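## Task

Per the log, the mover took plate N06's lid (nest N3) to LP2, plate W06's lid (nest N1) to LP4 and plate W09's lid (nest N2) to LP3. After a dispenser abort, auto-recovery placed the LP4 lid on N3, the LP3 lid on N1 and the LP2 lid on N2, then a watchdog halted it. Since lids carry no marks, use the log alone to work out which lid belongs to which plate. Seat each plate's own lid fully on it, with every plate left in the nest where it began, then press CONTINUE. If the scene does not match the log, press CALL instead and leave every plate and lid exactly as it started. Pressing RETRY, CONTINUE or SKIP fails the task if the gripper holds labware, if any plate at a nest is not sitting down in it, or if any lid at a nest is not resting down on a plate. Anything kept in place only by the robot does not count. Finish with the gripper open and the arm clear; contact with the panel housing, the CALL key or the required key is allowed.

## Robot and tools

Robot: one arm with six revolute joints and a two-finger gripper. Scene frame: origin on the table top below the arm base, +z up, +y to the left when looking along +x. The base can be tilted relative to the table. The operator panel sits on the +y side. Facing it, its keys run left to right: RETRY (white), CONTINUE (green), SKIP (yellow), CALL (blue). A key counts when pushed in until it latches. RETRY, CONTINUE and SKIP are go keys: the job ends the moment one goes down. After CALL, the job ends once the robot stops. A wrong or premature go key is usually worse than none. Deck labels mark nests (N1, N2, ...) and lid parks (LP1, ...), in no fixed arrangement.

execute_actions takes "actions", a list holding zero or one item, plus optional "pictures" (boolean; images come by default). An empty list just reports the current state. A move item is {"rows": [...], "steps": n}: 1 to 15 rows, steps 1 to 15 (default 15), each step 1/30 s. Each row is applied for one step; if rows run out, the last row repeats. A wait item is {"steps": n} with n up to 300, counted from the previous result, and commands nothing new. A refused call sends nothing.

Each row is one list of 7 numbers for the single arm: absolute target angles in radians for waist, shoulder, elbow, wrist pitch, wrist yaw, wrist roll (the same order Joint positions prints), then the gripper opening. Stated joint ranges: waist -2.618 to 3.054, shoulder 0.000 to 3.142, elbow 0.000 to 3.142, wrist pitch -1.571 to 1.571, wrist yaw -1.571 to 1.571, wrist roll -2.094 to 2.094. True ends may differ by up to 0.036 rad either way. A target more than 0.036 rad beyond a stated end, and farther out than the joint's last reported angle, gets the call refused; a target past the real end is clipped there and produces a "joint sent to its limit" line (possibly about an earlier move). Absence of that line does not prove more travel exists. Opening: absolute value in [-1, 1], +1 fully open, -1 closed.

Motion limits: per step, each joint's target is kept within a lead of its measured angle (waist 0.202, shoulder 0.258, elbow 0.238, wrist pitch 0.573, wrist yaw and roll 0.522 rad). If targets would put the gripper more than 70 mm from where it is, all are scaled back toward current angles. So big moves take several calls. Between calls the arm keeps heading to the last row sent, until it has nearly stopped moving or a step is HELD; only a new action pushes farther.

Result lines: Joint positions (rad, then pad gap in m, 0.094 when fully open) and Joint velocities (rad/s, m/s). grip_measured is the measured opening on the command scale; readings may be off by about 1 mm consistently within a scene. To hold something, command roughly 0.03 below grip_measured; a smaller margin grips more lightly. Pads push about 50 to 62 N each, less on thin parts (under about 2 mm), with a short harder spike on contact. "joint command not followed" means the clearance check altered or blocked targets (mounting blocks and posts count as arm). HELD marks steps whose row was not fully sent. MOTOR HOT appears from 75 °C while holding loads; at 90 °C an OVER-TEMPERATURE FAULT stops the arm for 10 s, and at 100 °C the arm goes limp and falls. Don't linger carrying lids.

zoom_image: "camera" is "cam_high" or "cam_wrist"; "region" is [x0, y0, x1, y1] in pixels of that camera's latest full image, origin top-left, at most 504 by 504. cam_high is a fixed overhead camera, 672x504, pinhole with radial distortion, fx=fy=570.79, cx=332.967, cy=253.266, positioned near (0.170, -0.112, 1.373) m looking down; calibration can be off by a couple of degrees and millimetres. cam_wrist is a 616x616 fisheye on the wrist with no given pose.

finished_scene: "scene" is the current scene number (1 or 2). It cannot be undone, reports whether the task succeeded, and opens the next scene's task.

Suggested order: inspect with LOOK and zooms, check the layout against the log, move lids one at a time via free parks so no lid is set on the wrong plate, seat each lid, release, retract, press the right key with the gripper empty, then move clear. Avoid dropping lids, dragging plates out of nests, hard impacts or strong pushes, and never push anything off the table.

Each tool is called after ">>>" as name(argument=value, ...), one argument or row to a line, values as JSON.

## Session

>>> execute_actions(
  actions=[],
)

Scene clock: 0.00 s of 9600.00 s.
grip_measured=+1.000
Joint positions: [ 1.413  1.441  0.684 -1.214  1.373  0.408  0.094]
Joint velocities: [-0.007  0.007  0.002 -0.022 -0.066 -0.007  0.   ]

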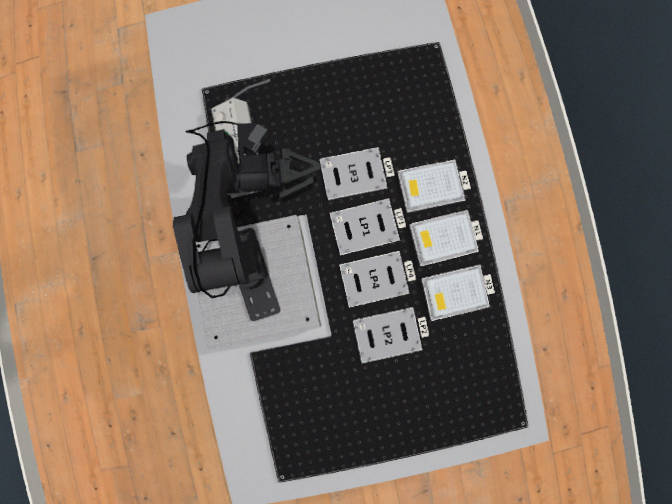

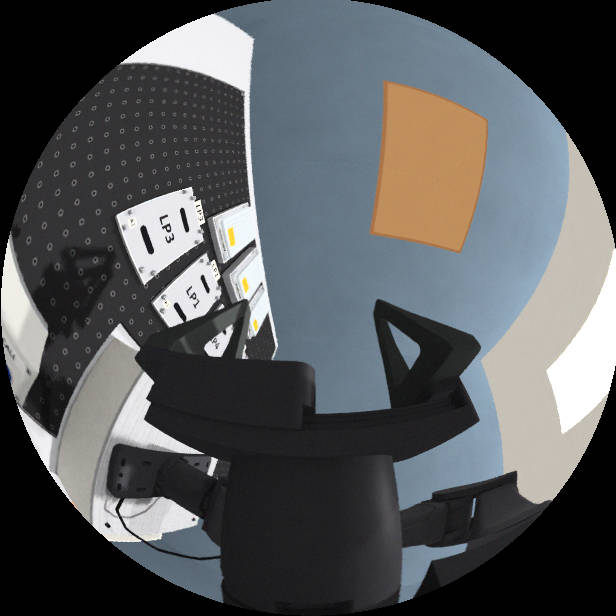

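>>> zoom_image(
  camera="cam_high",
  region=[300, 130, 520, 370],
)

>>> zoom_image(
  camera="cam_high",
  region=[160, 70, 340, 250],
)

Region (300, 130, 520, 370) of cam_high's 672x504 image, scaled by 2.100, with more detail than that image has; it fills the left 462 columns of this view, and the rest is white.

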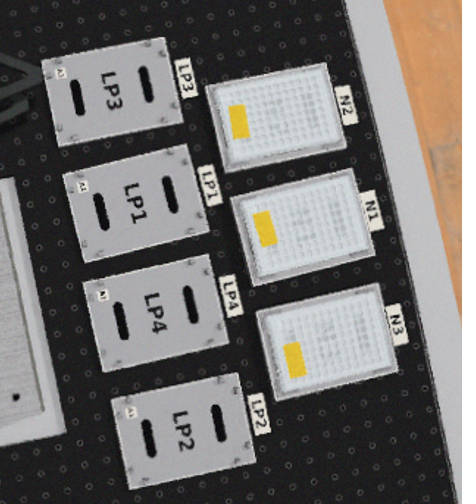

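Region (160, 70, 340, 250) of cam_high's 672x504 image, scaled by 2.800, with more detail than that image has.

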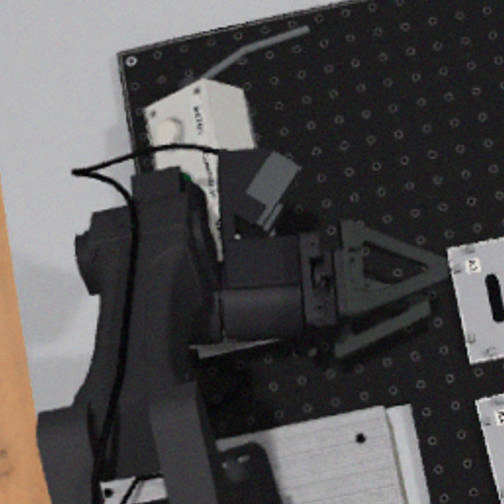

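>>> execute_actions(
  actions=[
    {"rows": [[1.0, 1.5, 1.4, -1.3, 1.0, 0.2, 1.0]], "steps": 15},
  ],
  pictures=false,
)

Scene clock: 36.33 s of 9600.00 s.
grip_measured=+1.000
Joint positions: [ 0.995  1.499  1.402 -1.273  1.012  0.208  0.094]
Joint velocities: [ 0.002 -0.007 -0.007 -0.022 -0.154 -0.007  0.   ]
Steps of this call (steps 1 to 90: nothing new was sent; then 32.83 s passed at rest; steps 91 to 105: all 15 steps of this action). Readings (joint positions):
91: [1.384 1.451 0.717 -1.238 1.307 0.374]
92: [1.316 1.472 0.781 -1.258 1.234 0.336]
94: [1.173 1.503 0.936 -1.265 1.138 0.285]
98: [0.998 1.513 1.254 -1.272 1.051 0.234]
105: the state above

>>> execute_actions(
  actions=[
    {"rows": [[0.0, 2.2, 1.9, -1.27, 0.0, 0.0, 1.0]], "steps": 15},
  ],
)

Scene clock: 38.10 s of 9600.00 s.
grip_measured=+1.000
Joint positions: [ 0.219  2.263  1.874 -1.245  0.083  0.016  0.094]
Joint velocities: [-1.814  0.335 -0.032  0.007 -0.505 -0.022  0.   ]
Steps of this call (steps 1 to 30: the robot went on to your last target; steps 31 to 38: nothing new was sent; steps 39 to 53: all 15 steps of this action). Readings (joint positions):
39: [0.971 1.526 1.440 -1.309 0.915 0.172]
40: [0.924 1.580 1.514 -1.320 0.821 0.140]
42: [0.812 1.718 1.670 -1.307 0.649 0.097]
46: [0.607 1.979 1.858 -1.254 0.363 0.053]
53: the state above

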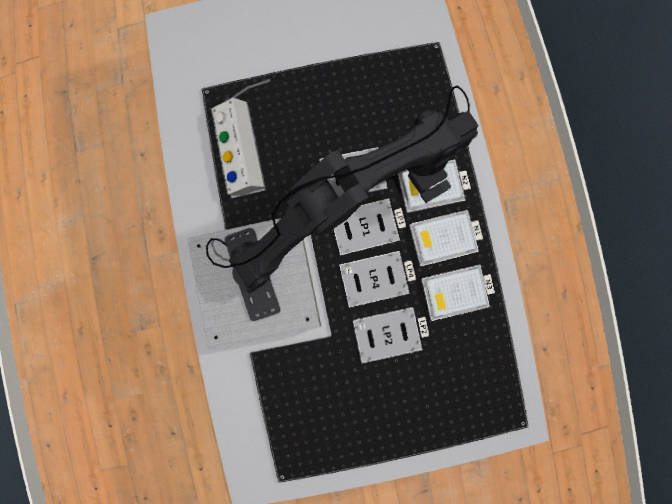

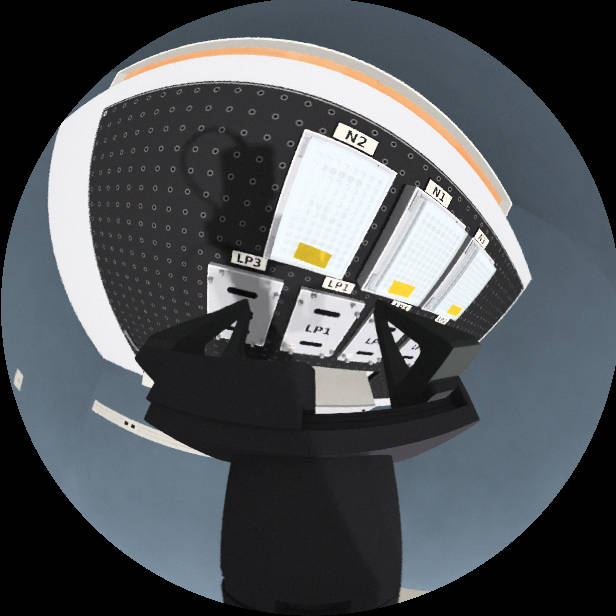

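>>> execute_actions(
  actions=[
    {"steps": 20},
  ],
)

Scene clock: 38.77 s of 9600.00 s.
grip_measured=+1.000
Joint positions: [ 0.007  2.225  1.874 -1.253  0.006  0.007  0.094]
Joint velocities: [-0.002  0.002 -0.012 -0.095 -0.066 -0.051  0.   ]
Steps of this call (steps 1 to 20: the robot went on to your last target). Readings (joint positions):
1: [0.156 2.271 1.874 -1.245 0.070 0.015]
2: [0.094 2.271 1.874 -1.245 0.058 0.013]
4: [-0.009 2.259 1.874 -1.245 0.049 0.012]
8: [-0.064 2.231 1.874 -1.249 0.044 0.012]
20: the state above

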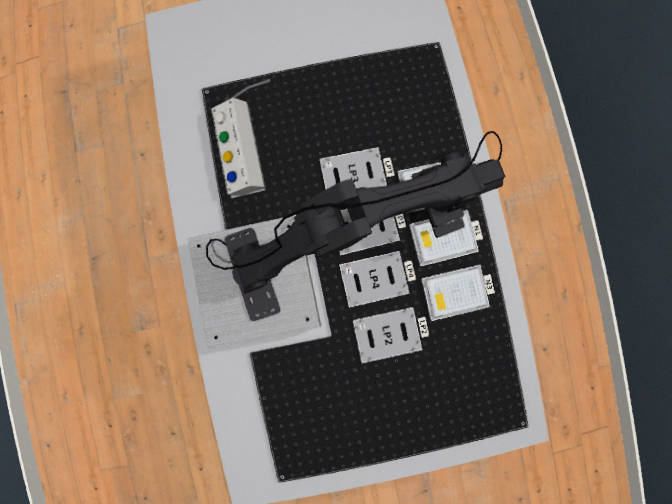

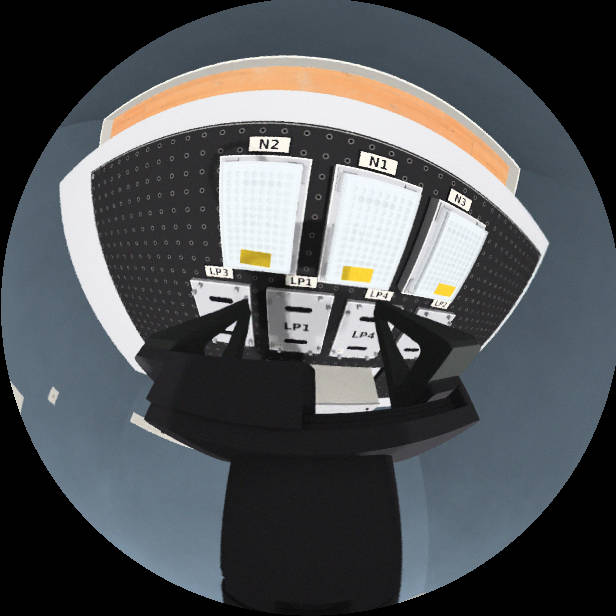

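>>> zoom_image(
  camera="cam_wrist",
  region=[200, 130, 500, 330],
)

Region (200, 130, 500, 330) of cam_wrist's 616x616 image, scaled by 1.680, with more detail than that image has.

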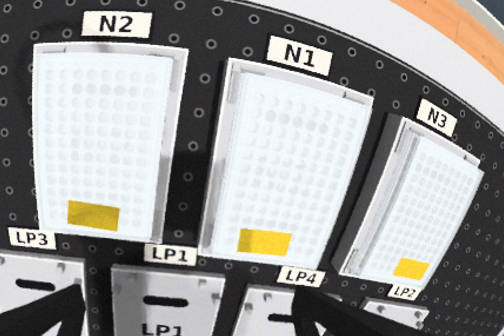

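>>> execute_actions(
  actions=[
    {"rows": [[-0.14, 1.75, 1.05, -0.75, 0.0, 0.0, 1.0]], "steps": 15},
  ],
  pictures=false,
)

>>> execute_actions(
  actions=[
    {"steps": 20},
  ],
)

Scene clock: 55.40 s of 9600.00 s.
grip_measured=+1.000
Joint positions: [-0.145  1.765  1.034 -0.812  0.005  0.005  0.094]
Joint velocities: [-0.002  0.09  -0.042  0.051 -0.037 -0.022  0.   ]
Steps of this call (steps 1 to 15: the robot went on to your last target; steps 16 to 90: nothing new was sent; then 13.13 s passed at rest; steps 91 to 105: all 15 steps of this action). Readings (joint positions):
91: [-0.001 2.199 1.830 -1.191 0.001 0.006]
92: [-0.017 2.152 1.751 -1.104 -0.005 0.005]
94: [-0.074 2.024 1.577 -0.969 -0.008 0.005]
98: [-0.168 1.753 1.252 -0.837 0.009 0.005]
105: the state above

Scene clock: 56.07 s of 9600.00 s.
grip_measured=+1.000
Joint positions: [-0.145  1.765  1.034 -0.772  0.005  0.005  0.094]
Joint velocities: [-0.007  0.002 -0.012 -0.037  0.022  0.037  0.   ]
Steps of this call (steps 1 to 20: the robot went on to your last target). Readings (joint positions):
1: [-0.145 1.765 1.034 -0.809 0.005 0.005]
2: [-0.145 1.765 1.034 -0.802 0.005 0.005]
4: [-0.145 1.765 1.034 -0.788 0.005 0.005]
8: [-0.145 1.765 1.034 -0.778 0.005 0.005]
20: the state above

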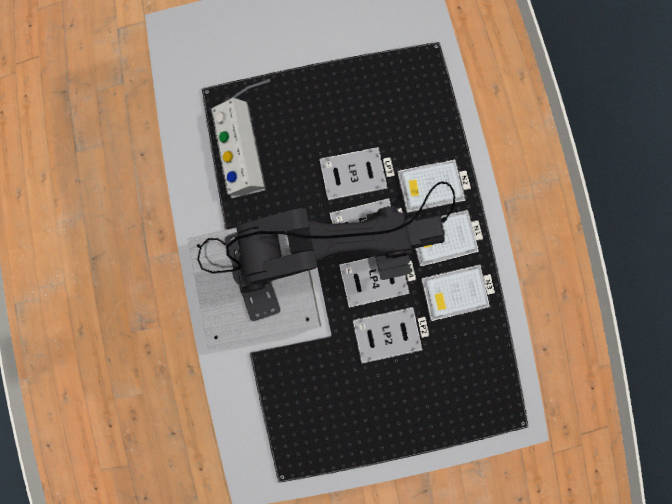

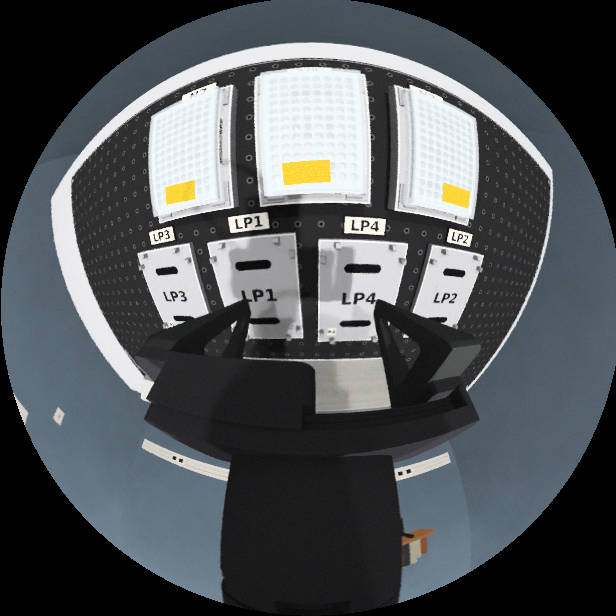

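>>> zoom_image(
  camera="cam_wrist",
  region=[140, 60, 490, 240],
)

Region (140, 60, 490, 240) of cam_wrist's 616x616 image, scaled by 1.440, with more detail than that image has; it fills the top 259 rows of this view, and the rest is white.

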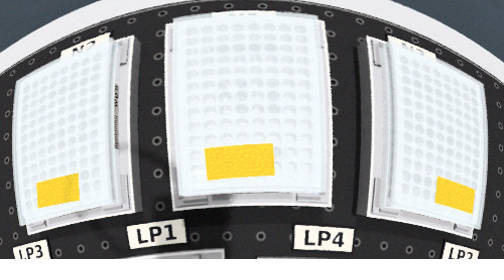

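>>> zoom_image(
  camera="cam_wrist",
  region=[190, 90, 260, 190],
)

Region (190, 90, 260, 190) of cam_wrist's 616x616 image, scaled by 5.040, with more detail than that image has; it fills the left 353 columns of this view, and the rest is white.

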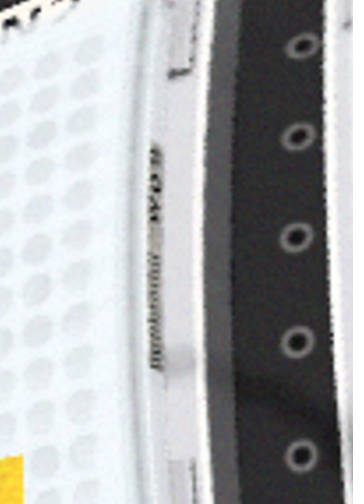

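>>> execute_actions(
  actions=[
    {"rows": [[-0.15, 2.38, 2.06, -1.22, 0.0, 0.0, 1.0]], "steps": 15},
  ],
  pictures=false,
)

>>> execute_actions(
  actions=[
    {"steps": 25},
  ],
)

Scene clock: 69.03 s of 9600.00 s.
grip_measured=+1.000
Joint positions: [-0.145  2.435  2.003 -1.211  0.005  0.011  0.094]
Joint velocities: [-0.007 -0.383  0.833  0.139 -0.037 -0.022  0.   ]
Steps of this call (steps 1 to 15: the robot went on to your last target; steps 16 to 90: nothing new was sent; then 9.47 s passed at rest; steps 91 to 105: all 15 steps of this action). Readings (joint positions):
91: [-0.145 1.799 1.078 -0.850 0.005 0.005]
92: [-0.145 1.867 1.160 -0.949 0.005 0.005]
94: [-0.145 2.034 1.333 -1.053 0.005 0.005]
98: [-0.145 2.359 1.670 -1.131 0.005 0.005]
105: the state above

Scene clock: 69.87 s of 9600.00 s.
grip_measured=+1.000
Joint positions: [-0.145  2.381  2.053 -1.207  0.005  0.007  0.094]
Joint velocities: [-0.007 -0.012 -0.007 -0.007 -0.022 -0.037  0.   ]
Steps of this call (steps 1 to 25: the robot went on to your last target). Readings (joint positions):
1: [-0.145 2.421 2.025 -1.208 0.005 0.010]
2: [-0.145 2.406 2.039 -1.207 0.005 0.010]
4: [-0.145 2.384 2.051 -1.207 0.005 0.008]
8: [-0.145 2.380 2.053 -1.207 0.005 0.007]
25: the state above

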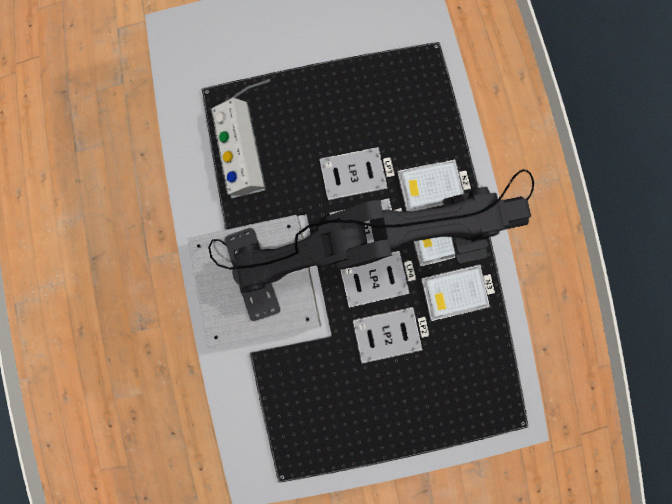

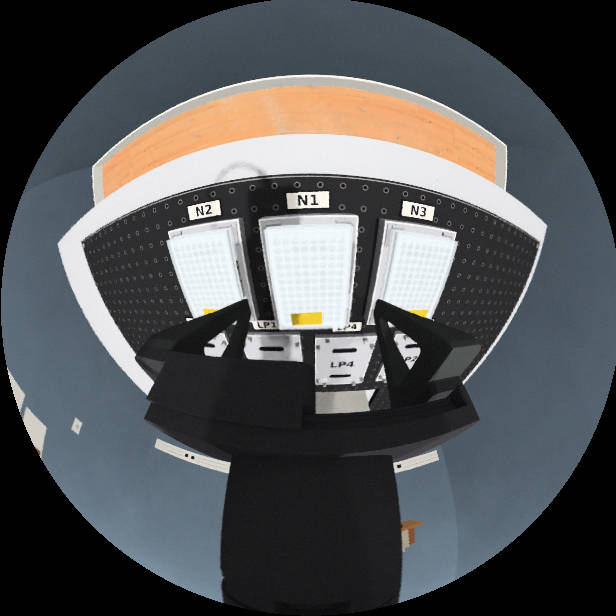

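>>> execute_actions(
  actions=[
    {"rows": [[-0.15, 2.379, 2.041, -1.205, 0.0, 0.0, 1.0], [-0.15, 2.378, 2.023, -1.191, 0.0, 0.0, 1.0], [-0.15, 2.377, 2.004, -1.176, 0.0, 0.0, 1.0], [-0.15, 2.376, 1.985, -1.161, 0.0, 0.0, 1.0], [-0.15, 2.375, 1.967, -1.147, 0.0, 0.0, 1.0], [-0.15, 2.374, 1.948, -1.132, 0.0, 0.0, 1.0], [-0.15, 2.373, 1.929, -1.117, 0.0, 0.0, 1.0], [-0.15, 2.372, 1.911, -1.103, 0.0, 0.0, 1.0], [-0.15, 2.371, 1.892, -1.088, 0.0, 0.0, 1.0], [-0.15, 2.370, 1.873, -1.073, 0.0, 0.0, 1.0], [-0.15, 2.369, 1.855, -1.059, 0.0, 0.0, 1.0], [-0.15, 2.368, 1.836, -1.044, 0.0, 0.0, 1.0]], "steps": 15},
  ],
  pictures=false,
)

>>> execute_actions(
  actions=[
    {"steps": 20},
  ],
)

Scene clock: 89.53 s of 9600.00 s.
grip_measured=+1.000
Joint positions: [-0.145  2.381  1.839 -1.099  0.005  0.007  0.094]
Joint velocities: [ 0.002  0.007 -0.144  0.125  0.037 -0.037  0.   ]
Steps of this call (steps 1 to 15: the robot went on to your last target; steps 16 to 90: nothing new was sent; then 16.17 s passed at rest; steps 91 to 105: all 15 steps of this action). Readings (joint positions):
91: [-0.145 2.381 2.053 -1.207 0.005 0.007]
92: [-0.145 2.381 2.049 -1.206 0.005 0.007]
94: [-0.145 2.381 2.030 -1.196 0.005 0.007]
98: [-0.145 2.381 1.950 -1.162 0.005 0.007]
105: the state above

Scene clock: 90.20 s of 9600.00 s.
grip_measured=+1.000
Joint positions: [-0.145  2.381  1.836 -1.065  0.005  0.007  0.094]
Joint velocities: [-0.002  0.002 -0.012 -0.066  0.022 -0.066  0.   ]
Steps of this call (steps 1 to 20: the robot went on to your last target). Readings (joint positions):
1: [-0.145 2.381 1.836 -1.096 0.005 0.007]
2: [-0.145 2.381 1.836 -1.091 0.005 0.007]
4: [-0.145 2.381 1.836 -1.080 0.005 0.007]
8: [-0.145 2.381 1.836 -1.071 0.005 0.007]
20: the state above

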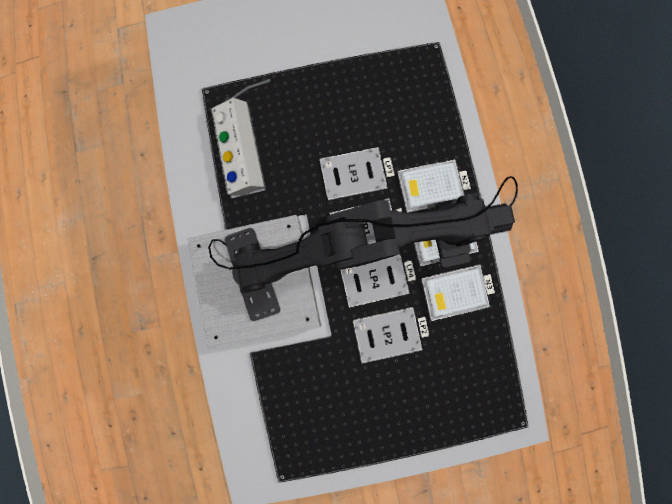

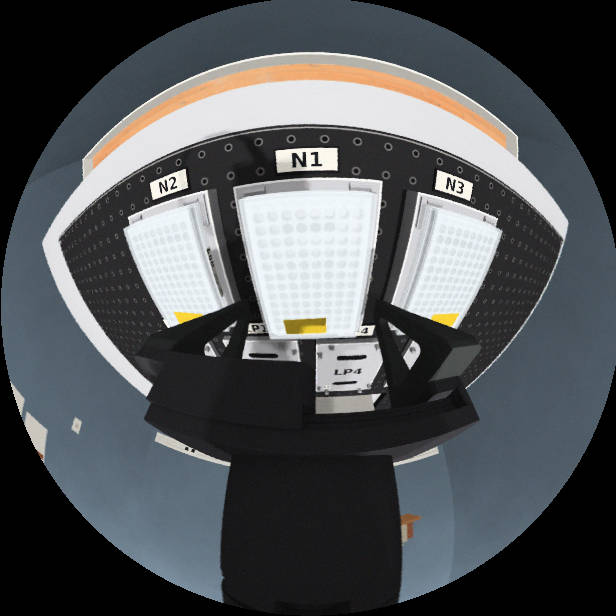

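>>> zoom_image(
  camera="cam_wrist",
  region=[170, 190, 290, 330],
)

Region (170, 190, 290, 330) of cam_wrist's 616x616 image, scaled by 3.600, with more detail than that image has; it fills the left 432 columns of this view, and the rest is white.

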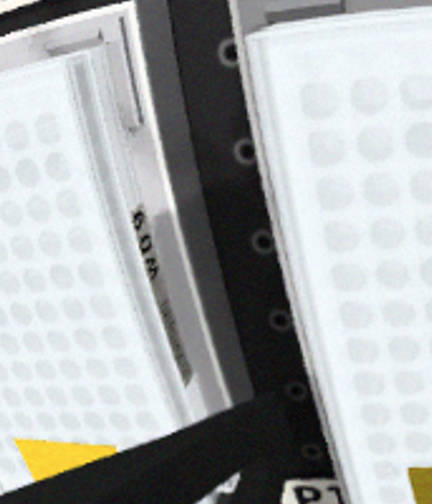

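>>> execute_actions(
  actions=[
    {"rows": [[-0.15, 2.40, 1.83, -1.03, 0.0, 0.0, 1.0], [-0.15, 2.41, 1.825, -1.02, 0.0, 0.0, 1.0], [-0.15, 2.42, 1.82, -1.01, 0.0, 0.0, 1.0], [-0.15, 2.43, 1.815, -1.0, 0.0, 0.0, 1.0], [-0.15, 2.44, 1.81, -0.99, 0.0, 0.0, 1.0]], "steps": 15},
  ],
  pictures=false,
)

>>> execute_actions(
  actions=[
    {"steps": 20},
  ],
)

Scene clock: 112.70 s of 9600.00 s.
grip_measured=+1.000
Joint positions: [-0.149  2.438  1.817 -1.011  0.002  0.007  0.094]
Joint velocities: [-0.012  0.007 -0.002  0.066 -0.022 -0.051  0.   ]
Steps of this call (steps 1 to 15: the robot went on to your last target; steps 16 to 90: nothing new was sent; then 19.00 s passed at rest; steps 91 to 105: all 15 steps of this action). Readings (joint positions):
91: [-0.145 2.381 1.836 -1.064 0.005 0.007]
92: [-0.145 2.383 1.836 -1.061 0.005 0.007]
94: [-0.145 2.392 1.836 -1.048 0.005 0.007]
98: [-0.145 2.426 1.823 -1.022 0.005 0.007]
105: the state above

Scene clock: 113.37 s of 9600.00 s.
grip_measured=+1.000
Joint positions: [-0.149  2.438  1.817 -1.011  0.002  0.006  0.094]
Joint velocities: [-0.012  0.007  0.002 -0.007 -0.066  0.022  0.   ]
Steps of this call (steps 1 to 15: the robot went on to your last target; steps 16 to 20: nothing new was sent). Readings (joint positions):
1: [-0.149 2.438 1.817 -1.011 0.002 0.006]
2: [-0.149 2.438 1.817 -1.011 0.002 0.006]
4: [-0.149 2.438 1.817 -1.011 0.002 0.006]
8: [-0.149 2.438 1.817 -1.011 0.002 0.006]
20: the state above
The arm was judged still, so your last target was given up. Only a new action makes it travel on or press farther. Fingers that are still opening or closing keep moving.

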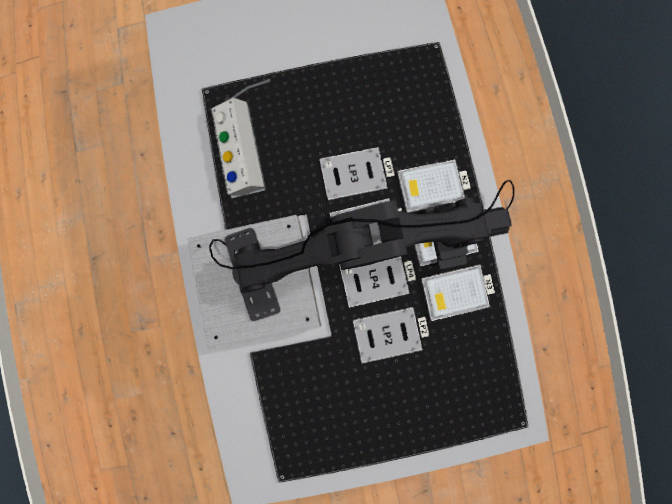

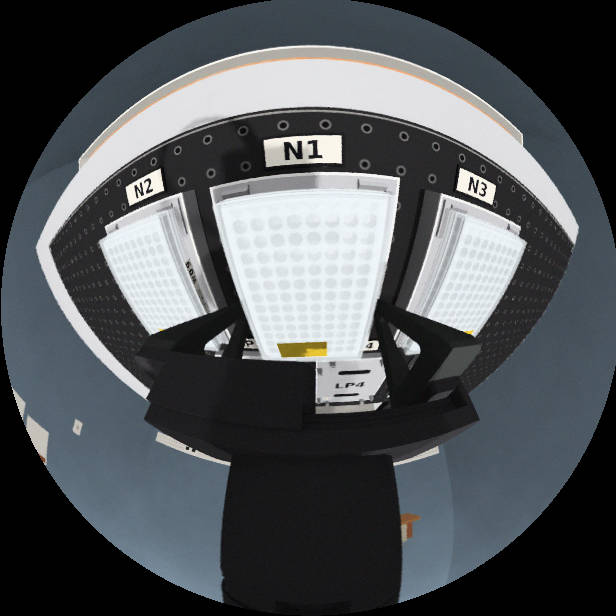

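>>> zoom_image(
  camera="cam_wrist",
  region=[150, 220, 250, 330],
)

Region (150, 220, 250, 330) of cam_wrist's 616x616 image, scaled by 4.582, with more detail than that image has; it fills the left 458 columns of this view, and the rest is white.

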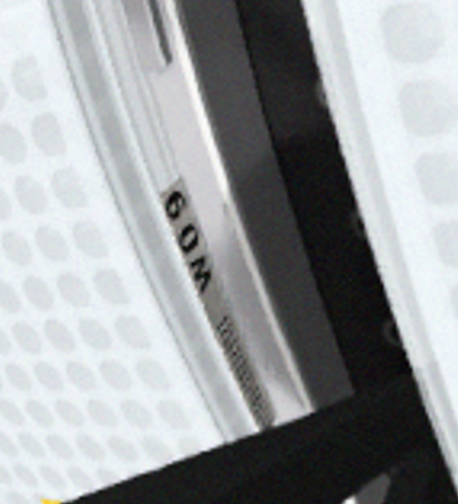

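>>> execute_actions(
  actions=[
    {"rows": [[-0.15, 2.43, 1.825, -1.02, 0.0, 0.0, 1.0], [-0.15, 2.42, 1.84, -1.04, 0.0, 0.0, 1.0], [-0.15, 2.41, 1.855, -1.06, 0.0, 0.0, 1.0], [-0.15, 2.40, 1.87, -1.08, 0.0, 0.0, 1.0], [-0.15, 2.39, 1.885, -1.10, 0.0, 0.0, 1.0], [-0.15, 2.38, 1.90, -1.12, 0.0, 0.0, 1.0], [-0.15, 2.37, 1.915, -1.14, 0.0, 0.0, 1.0], [-0.15, 2.37, 1.93, -1.16, 0.0, 0.0, 1.0], [-0.15, 2.37, 1.94, -1.17, 0.0, 0.0, 1.0], [-0.2, 2.38, 1.96, -1.18, 0.0, 0.0, 1.0], [-0.27, 2.395, 1.98, -1.19, 0.0, 0.0, 1.0], [-0.34, 2.41, 2.0, -1.2, 0.0, 0.0, 1.0], [-0.41, 2.425, 2.02, -1.21, 0.0, 0.0, 1.0], [-0.48, 2.44, 2.04, -1.22, 0.0, 0.0, 1.0], [-0.55, 2.455, 2.06, -1.23, 0.0, 0.0, 1.0]], "steps": 15},
  ],
  pictures=false,
)

>>> execute_actions(
  actions=[
    {"rows": [[-0.62, 2.46, 2.06, -1.23, 0.0, 0.0, 1.0], [-0.68, 2.46, 2.06, -1.23, 0.0, 0.0, 1.0]], "steps": 15},
  ],
)

Scene clock: 143.53 s of 9600.00 s.
grip_measured=+1.000
Joint positions: [-0.288  2.421  1.99  -1.151 -0.014  0.004  0.094]
Joint velocities: [-1.233  0.1    0.486 -0.242 -0.022 -0.022  0.   ]
Steps of this call (steps 1 to 90: nothing new was sent; then 26.67 s passed at rest; steps 91 to 105: all 15 steps of this action). Readings (joint positions):
91: [-0.149 2.438 1.817 -1.011 0.002 0.006]
92: [-0.149 2.438 1.817 -1.011 0.002 0.006]
94: [-0.149 2.438 1.825 -1.024 0.002 0.006]
98: [-0.149 2.431 1.871 -1.083 0.002 0.006]
105: the state above

Scene clock: 144.03 s of 9600.00 s.
grip_measured=+1.000
Joint positions: [-0.716  2.458  2.037 -1.205  0.015  0.004  0.094]
Joint velocities: [ 0.393 -0.007 -0.002 -0.007 -0.139 -0.022  0.   ]
Steps of this call (steps 1 to 15: all 15 steps of this action). Readings (joint positions):
1: [-0.334 2.425 2.005 -1.155 -0.014 0.004]
2: [-0.381 2.429 2.016 -1.156 -0.014 0.004]
4: [-0.482 2.435 2.027 -1.158 -0.013 0.004]
8: [-0.677 2.450 2.037 -1.173 -0.002 0.004]
15: the state above

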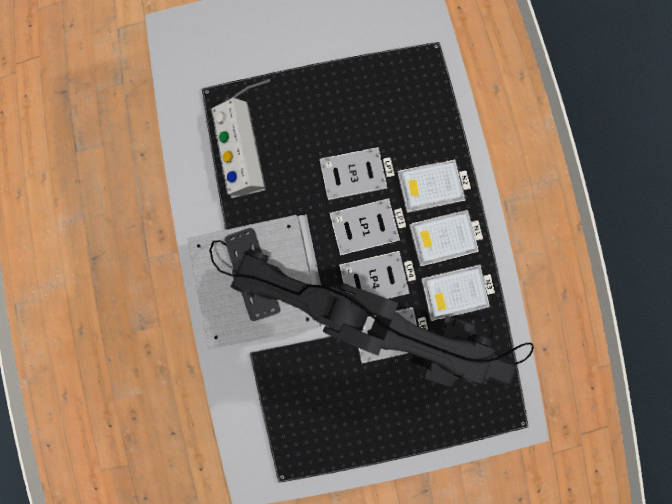

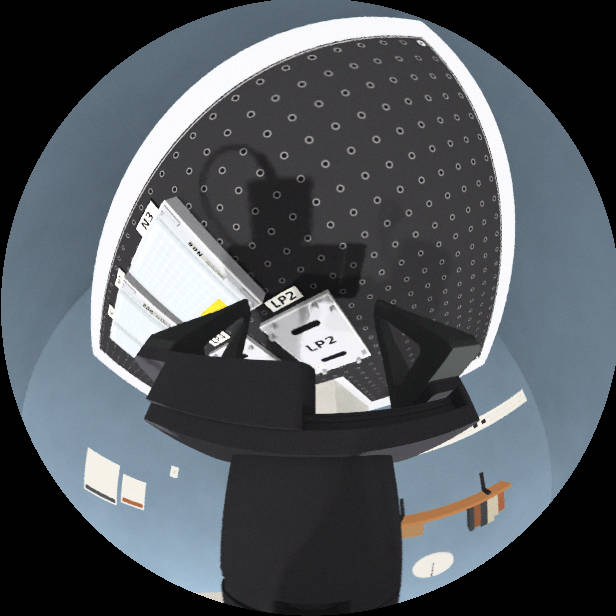

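>>> zoom_image(
  camera="cam_wrist",
  region=[110, 200, 270, 340],
)

Region (110, 200, 270, 340) of cam_wrist's 616x616 image, scaled by 3.150, with more detail than that image has; it fills the top 441 rows of this view, and the rest is white.

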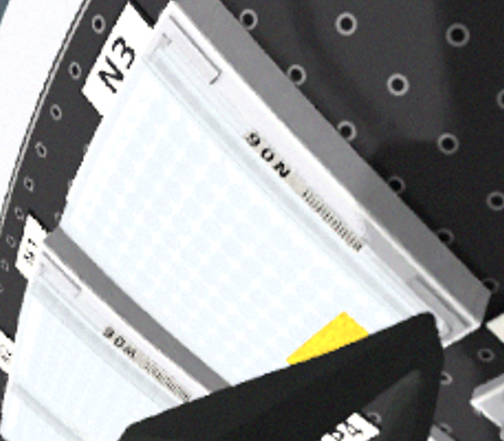

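>>> execute_actions(
  actions=[
    {"rows": [[-0.62, 2.46, 2.06, -1.23, 0.0, 0.07, 1.0], [-0.56, 2.46, 2.06, -1.23, 0.0, 0.14, 1.0], [-0.5, 2.46, 2.06, -1.23, 0.0, 0.21, 1.0], [-0.45, 2.46, 2.06, -1.23, 0.0, 0.28, 1.0], [-0.426, 2.46, 2.06, -1.23, 0.0, 0.28, 1.0]], "steps": 15},
  ],
  pictures=false,
)

>>> execute_actions(
  actions=[
    {"steps": 20},
  ],
)

Scene clock: 148.83 s of 9600.00 s.
grip_measured=+1.000
Joint positions: [-0.389  2.458  2.037 -1.214 -0.013  0.255  0.094]
Joint velocities: [-0.31  -0.002 -0.002  0.037  0.051  0.051  0.   ]
Steps of this call (steps 1 to 30: the robot went on to your last target; steps 31 to 90: nothing new was sent; then 1.30 s passed at rest; steps 91 to 105: all 15 steps of this action). Readings (joint positions):
91: [-0.670 2.458 2.037 -1.214 0.003 0.013]
92: [-0.660 2.458 2.037 -1.214 0.006 0.035]
94: [-0.614 2.458 2.037 -1.214 0.014 0.097]
98: [-0.454 2.458 2.037 -1.214 0.008 0.196]
105: the state above

Scene clock: 149.50 s of 9600.00 s.
grip_measured=+1.000
Joint positions: [-0.432  2.458  2.037 -1.214 -0.004  0.273  0.094]
Joint velocities: [-0.017 -0.007 -0.007 -0.081  0.037  0.051  0.   ]
Steps of this call (steps 1 to 20: the robot went on to your last target). Readings (joint positions):
1: [-0.399 2.458 2.037 -1.214 -0.012 0.259]
2: [-0.410 2.458 2.037 -1.214 -0.011 0.262]
4: [-0.426 2.458 2.037 -1.214 -0.007 0.266]
8: [-0.433 2.458 2.037 -1.214 -0.004 0.271]
20: the state above

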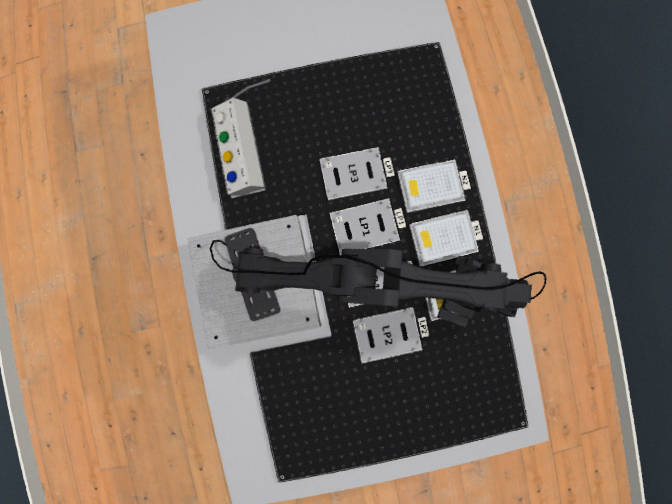

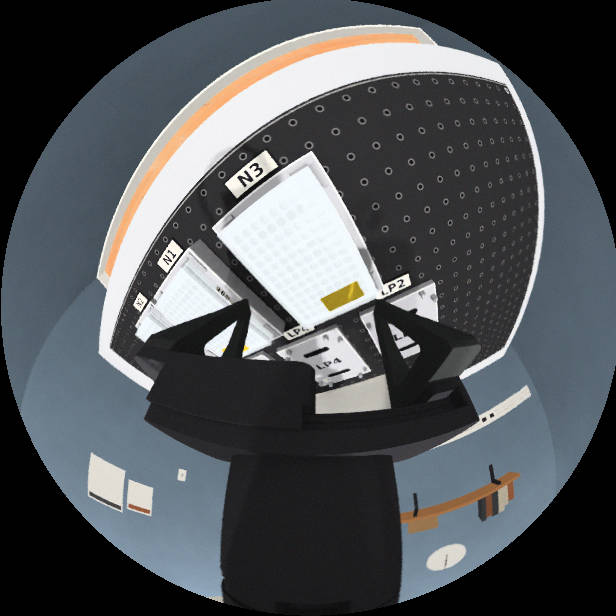

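>>> execute_actions(
  actions=[
    {"rows": [[-0.426, 2.46, 2.06, -1.23, 0.0, -0.29, 1.0]], "steps": 15},
  ],
  pictures=false,
)

>>> execute_actions(
  actions=[
    {"steps": 20},
  ],
)

Scene clock: 151.60 s of 9600.00 s.
grip_measured=+1.000
Joint positions: [-0.431  2.458  2.037 -1.214 -0.003 -0.263  0.094]
Joint velocities: [ 0.002  0.007 -0.002  0.022 -0.022 -0.11   0.   ]
Steps of this call (steps 1 to 15: the robot went on to your last target; steps 16 to 48: nothing new was sent; steps 49 to 63: all 15 steps of this action). Readings (joint positions):
49: [-0.432 2.458 2.037 -1.214 -0.003 0.195]
50: [-0.432 2.458 2.037 -1.214 -0.003 0.100]
52: [-0.431 2.458 2.037 -1.214 -0.003 -0.040]
56: [-0.431 2.458 2.037 -1.214 -0.003 -0.185]
63: the state above

Scene clock: 152.27 s of 9600.00 s.
grip_measured=+1.000
Joint positions: [-0.431  2.458  2.037 -1.214 -0.003 -0.283  0.094]
Joint velocities: [-0.012  0.012 -0.017  0.066  0.007 -0.007  0.   ]
Steps of this call (steps 1 to 20: the robot went on to your last target). Readings (joint positions):
1: [-0.431 2.458 2.037 -1.214 -0.003 -0.267]
2: [-0.431 2.458 2.037 -1.214 -0.003 -0.270]
4: [-0.431 2.458 2.037 -1.214 -0.003 -0.275]
8: [-0.431 2.458 2.037 -1.214 -0.003 -0.280]
20: the state above

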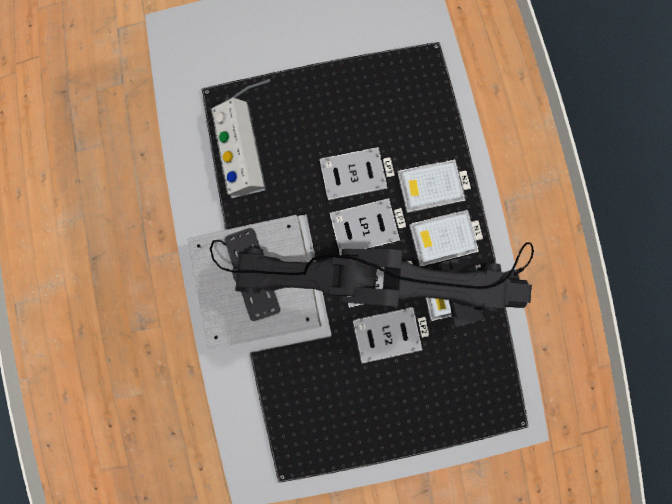

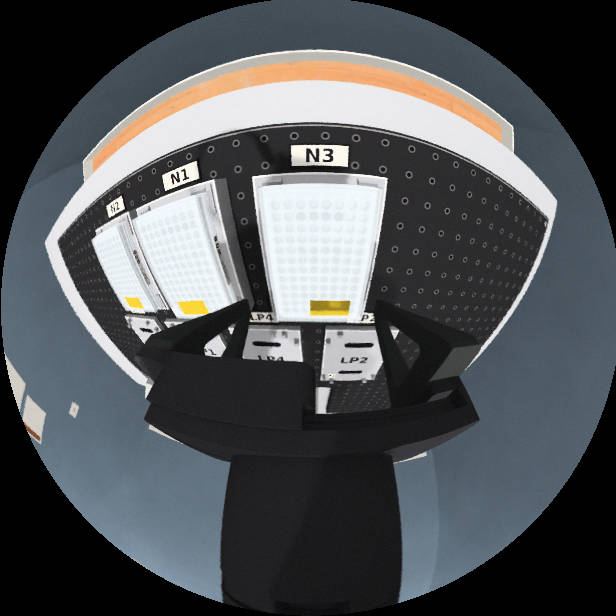

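>>> execute_actions(
  actions=[
    {"rows": [[-0.43, 2.471, 2.077, -1.236, 0.0, -0.29, 1.0], [-0.434, 2.483, 2.094, -1.242, 0.0, -0.29, 1.0], [-0.438, 2.494, 2.112, -1.248, 0.0, -0.295, 1.0], [-0.442, 2.506, 2.129, -1.254, 0.0, -0.295, 1.0], [-0.446, 2.517, 2.146, -1.26, 0.0, -0.3, 1.0], [-0.448, 2.528, 2.163, -1.266, 0.0, -0.3, 1.0], [-0.448, 2.54, 2.18, -1.272, 0.0, -0.3, 1.0], [-0.448, 2.551, 2.198, -1.278, 0.0, -0.3, 1.0], [-0.448, 2.563, 2.215, -1.284, 0.0, -0.3, 1.0], [-0.448, 2.574, 2.232, -1.29, 0.0, -0.3, 1.0]], "steps": 15},
  ],
  pictures=false,
)

>>> execute_actions(
  actions=[
    {"steps": 20},
  ],
)

Scene clock: 161.87 s of 9600.00 s.
grip_measured=+1.000
Joint positions: [-0.442  2.571  2.202 -1.262 -0.003 -0.292  0.094]
Joint velocities: [ 0.002  0.032 -0.007 -0.11  -0.081 -0.051  0.   ]
Steps of this call (steps 1 to 15: the robot went on to your last target; steps 16 to 90: nothing new was sent; then 6.10 s passed at rest; steps 91 to 105: all 15 steps of this action). Readings (joint positions):
91: [-0.431 2.459 2.039 -1.216 -0.003 -0.283]
92: [-0.431 2.463 2.047 -1.221 -0.003 -0.283]
94: [-0.431 2.478 2.076 -1.229 -0.003 -0.285]
98: [-0.435 2.521 2.145 -1.242 -0.003 -0.290]
105: the state above

Scene clock: 162.53 s of 9600.00 s.
grip_measured=+1.000
Joint positions: [-0.442  2.572  2.202 -1.273 -0.003 -0.293  0.094]
Joint velocities: [-0.002  0.007 -0.002  0.007 -0.007  0.051  0.   ]
Steps of this call (steps 1 to 20: the robot went on to your last target). Readings (joint positions):
1: [-0.442 2.572 2.202 -1.265 -0.003 -0.293]
2: [-0.442 2.572 2.202 -1.267 -0.003 -0.293]
4: [-0.442 2.572 2.202 -1.270 -0.003 -0.293]
8: [-0.442 2.572 2.202 -1.272 -0.003 -0.293]
20: the state above

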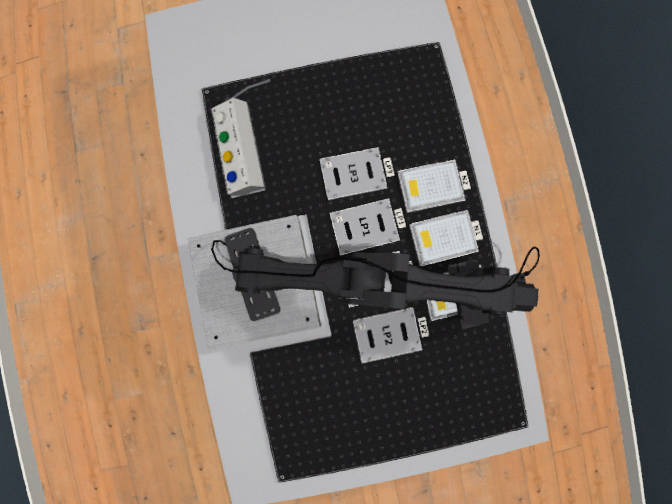

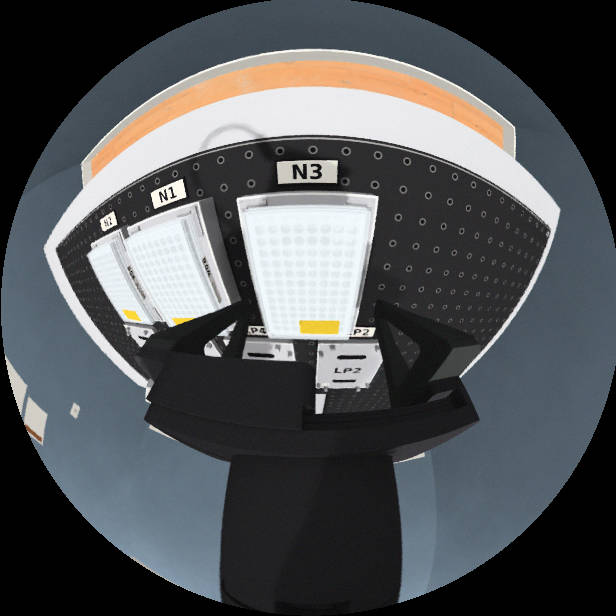

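>>> zoom_image(
  camera="cam_wrist",
  region=[170, 180, 410, 360],
)

Region (170, 180, 410, 360) of cam_wrist's 616x616 image, scaled by 2.100, with more detail than that image has; it fills the top 378 rows of this view, and the rest is white.

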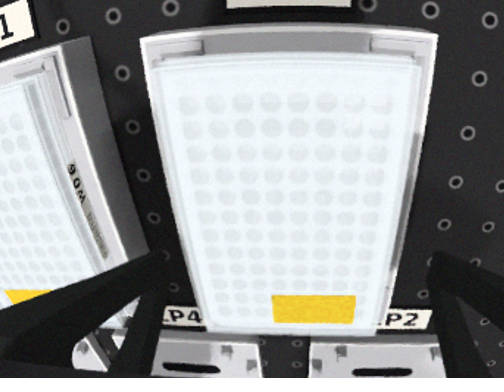

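>>> execute_actions(
  actions=[
    {"rows": [[-0.44, 2.577, 2.2, -1.26, 0.0, -0.3, 1.0], [-0.435, 2.58, 2.194, -1.25, 0.0, -0.3, 1.0], [-0.431, 2.582, 2.188, -1.24, 0.0, -0.3, 1.0], [-0.431, 2.584, 2.182, -1.23, 0.0, -0.3, 1.0], [-0.431, 2.586, 2.176, -1.22, 0.0, -0.3, 1.0], [-0.431, 2.588, 2.17, -1.21, 0.0, -0.3, 1.0], [-0.431, 2.59, 2.164, -1.2, 0.0, -0.3, 1.0], [-0.431, 2.592, 2.158, -1.19, 0.0, -0.3, 1.0], [-0.431, 2.594, 2.154, -1.185, 0.0, -0.3, 1.0], [-0.431, 2.596, 2.15, -1.18, 0.0, -0.3, 1.0]], "steps": 15},
  ],
  pictures=false,
)

>>> execute_actions(
  actions=[
    {"steps": 20},
  ],
)

Scene clock: 170.17 s of 9600.00 s.
grip_measured=+1.000
Joint positions: [-0.442  2.595  2.156 -1.21  -0.003 -0.293  0.094]
Joint velocities: [-0.002  0.056 -0.027  0.007 -0.022 -0.051  0.   ]
Steps of this call (steps 1 to 15: the robot went on to your last target; steps 16 to 90: nothing new was sent; then 4.13 s passed at rest; steps 91 to 105: all 15 steps of this action). Readings (joint positions):
91: [-0.442 2.572 2.202 -1.273 -0.003 -0.293]
92: [-0.442 2.572 2.202 -1.273 -0.003 -0.293]
94: [-0.442 2.572 2.200 -1.268 -0.003 -0.293]
98: [-0.442 2.574 2.179 -1.241 -0.003 -0.293]
105: the state above

Scene clock: 170.83 s of 9600.00 s.
grip_measured=+1.000
Joint positions: [-0.442  2.597  2.155 -1.202 -0.003 -0.293  0.094]
Joint velocities: [-0.007  0.017 -0.002 -0.051 -0.022  0.022  0.   ]
Steps of this call (steps 1 to 15: the robot went on to your last target; steps 16 to 20: nothing new was sent). Readings (joint positions):
1: [-0.442 2.597 2.155 -1.209 -0.003 -0.293]
2: [-0.442 2.597 2.155 -1.208 -0.003 -0.293]
4: [-0.442 2.597 2.155 -1.206 -0.003 -0.293]
8: [-0.442 2.597 2.155 -1.203 -0.003 -0.293]
20: the state above
The arm was judged still, so your last target was given up. Only a new action makes it travel on or press farther. Fingers that are still opening or closing keep moving.

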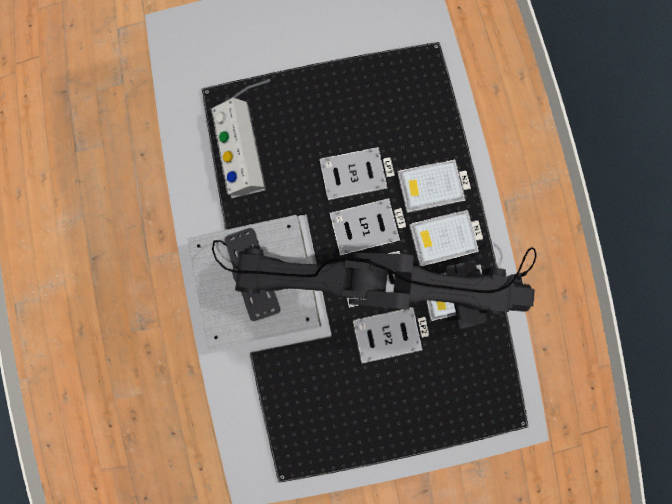

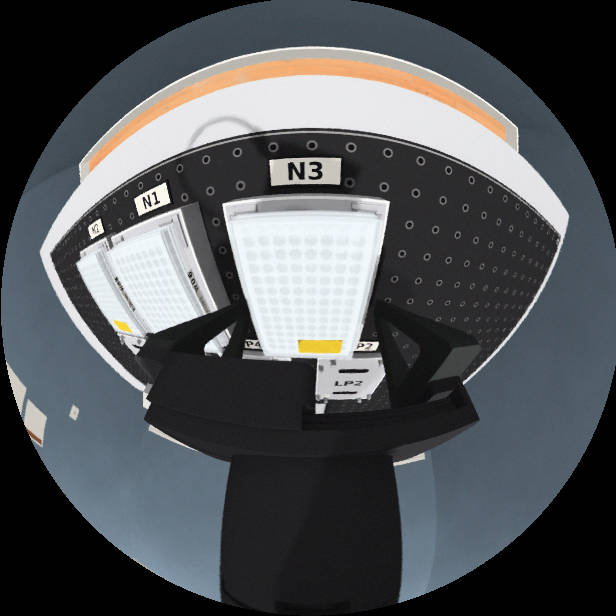

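>>> zoom_image(
  camera="cam_wrist",
  region=[190, 200, 430, 380],
)

Region (190, 200, 430, 380) of cam_wrist's 616x616 image, scaled by 2.100, with more detail than that image has; it fills the top 378 rows of this view, and the rest is white.

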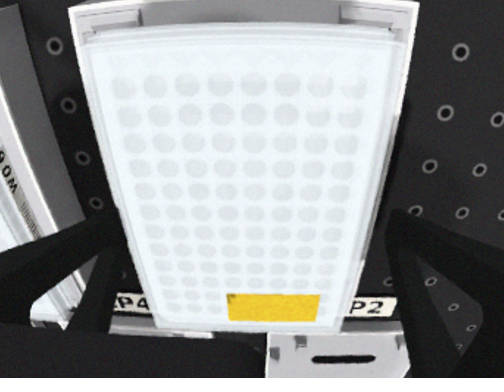

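>>> execute_actions(
  actions=[
    {"rows": [[-0.426, 2.596, 2.15, -1.18, 0.0, -0.3, 1.0]], "steps": 10},
  ],
  pictures=false,
)

Scene clock: 175.23 s of 9600.00 s.
grip_measured=+1.000
Joint positions: [-0.433  2.597  2.155 -1.201 -0.003 -0.293  0.094]
Joint velocities: [-0.002 -0.002 -0.002 -0.051 -0.007 -0.037  0.   ]
Steps of this call (steps 1 to 90: nothing new was sent; then 1.07 s passed at rest; steps 91 to 100: all 10 steps of this action). Readings (joint positions):
91: [-0.441 2.597 2.155 -1.202 -0.003 -0.293]
92: [-0.440 2.597 2.155 -1.201 -0.003 -0.293]
94: [-0.438 2.597 2.155 -1.201 -0.003 -0.293]
98: [-0.433 2.597 2.155 -1.201 -0.003 -0.293]
100: the state above

>>> execute_actions(
  actions=[
    {"rows": [[-0.426, 2.599, 2.145, -1.173, 0.0, -0.3, 1.0], [-0.426, 2.601, 2.14, -1.166, 0.0, -0.3, 1.0], [-0.426, 2.603, 2.134, -1.158, 0.0, -0.3, 1.0]], "steps": 15},
  ],
  pictures=false,
)

>>> execute_actions(
  actions=[
    {"steps": 10},
  ],
)

>>> zoom_image(
  camera="cam_wrist",
  region=[190, 200, 430, 380],
)

Scene clock: 178.50 s of 9600.00 s.
grip_measured=+1.000
Joint positions: [-0.433  2.597  2.141 -1.18  -0.003 -0.293  0.094]
Joint velocities: [ 0.007 -0.012  0.002  0.051  0.007 -0.051  0.   ]
Steps of this call (steps 1 to 15: the robot went on to your last target; steps 16 to 83: nothing new was sent; steps 84 to 98: all 15 steps of this action). Readings (joint positions):
84: [-0.433 2.597 2.155 -1.200 -0.003 -0.293]
85: [-0.433 2.597 2.155 -1.198 -0.003 -0.293]
87: [-0.433 2.597 2.150 -1.190 -0.003 -0.293]
91: [-0.433 2.597 2.142 -1.184 -0.003 -0.293]
98: the state above

Scene clock: 178.83 s of 9600.00 s.
grip_measured=+1.000
Joint positions: [-0.433  2.597  2.141 -1.179 -0.003 -0.293  0.094]
Joint velocities: [-0.007 -0.007 -0.012  0.022  0.007  0.037  0.   ]
Steps of this call (steps 1 to 10: the robot went on to your last target). Readings (joint positions):
1: [-0.433 2.597 2.141 -1.179 -0.003 -0.293]
2: [-0.433 2.597 2.141 -1.179 -0.003 -0.293]
4: [-0.433 2.597 2.141 -1.179 -0.003 -0.293]
8: [-0.433 2.597 2.141 -1.179 -0.003 -0.293]
10: the state above

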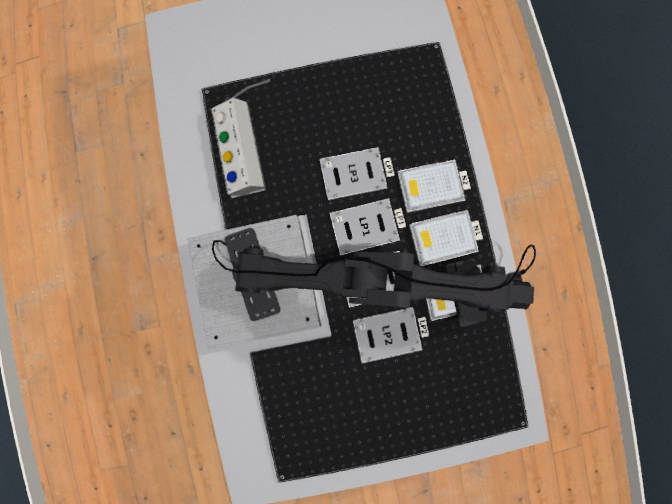

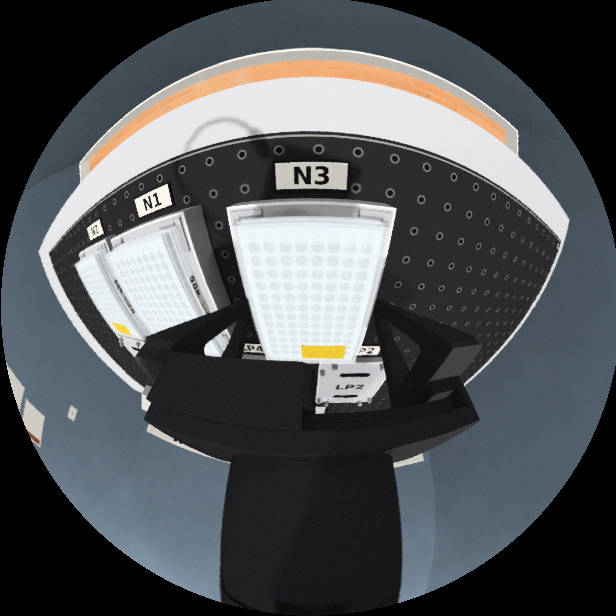

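Region (190, 200, 430, 380) of cam_wrist's 616x616 image, scaled by 2.100, with more detail than that image has; it fills the top 378 rows of this view, and the rest is white.

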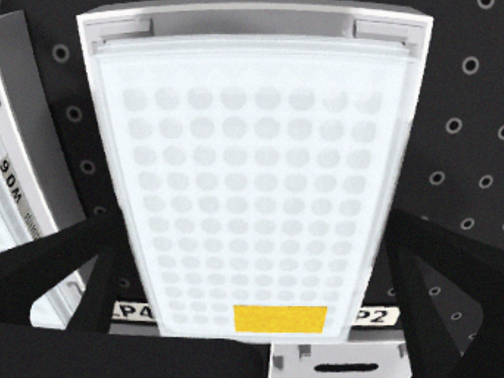

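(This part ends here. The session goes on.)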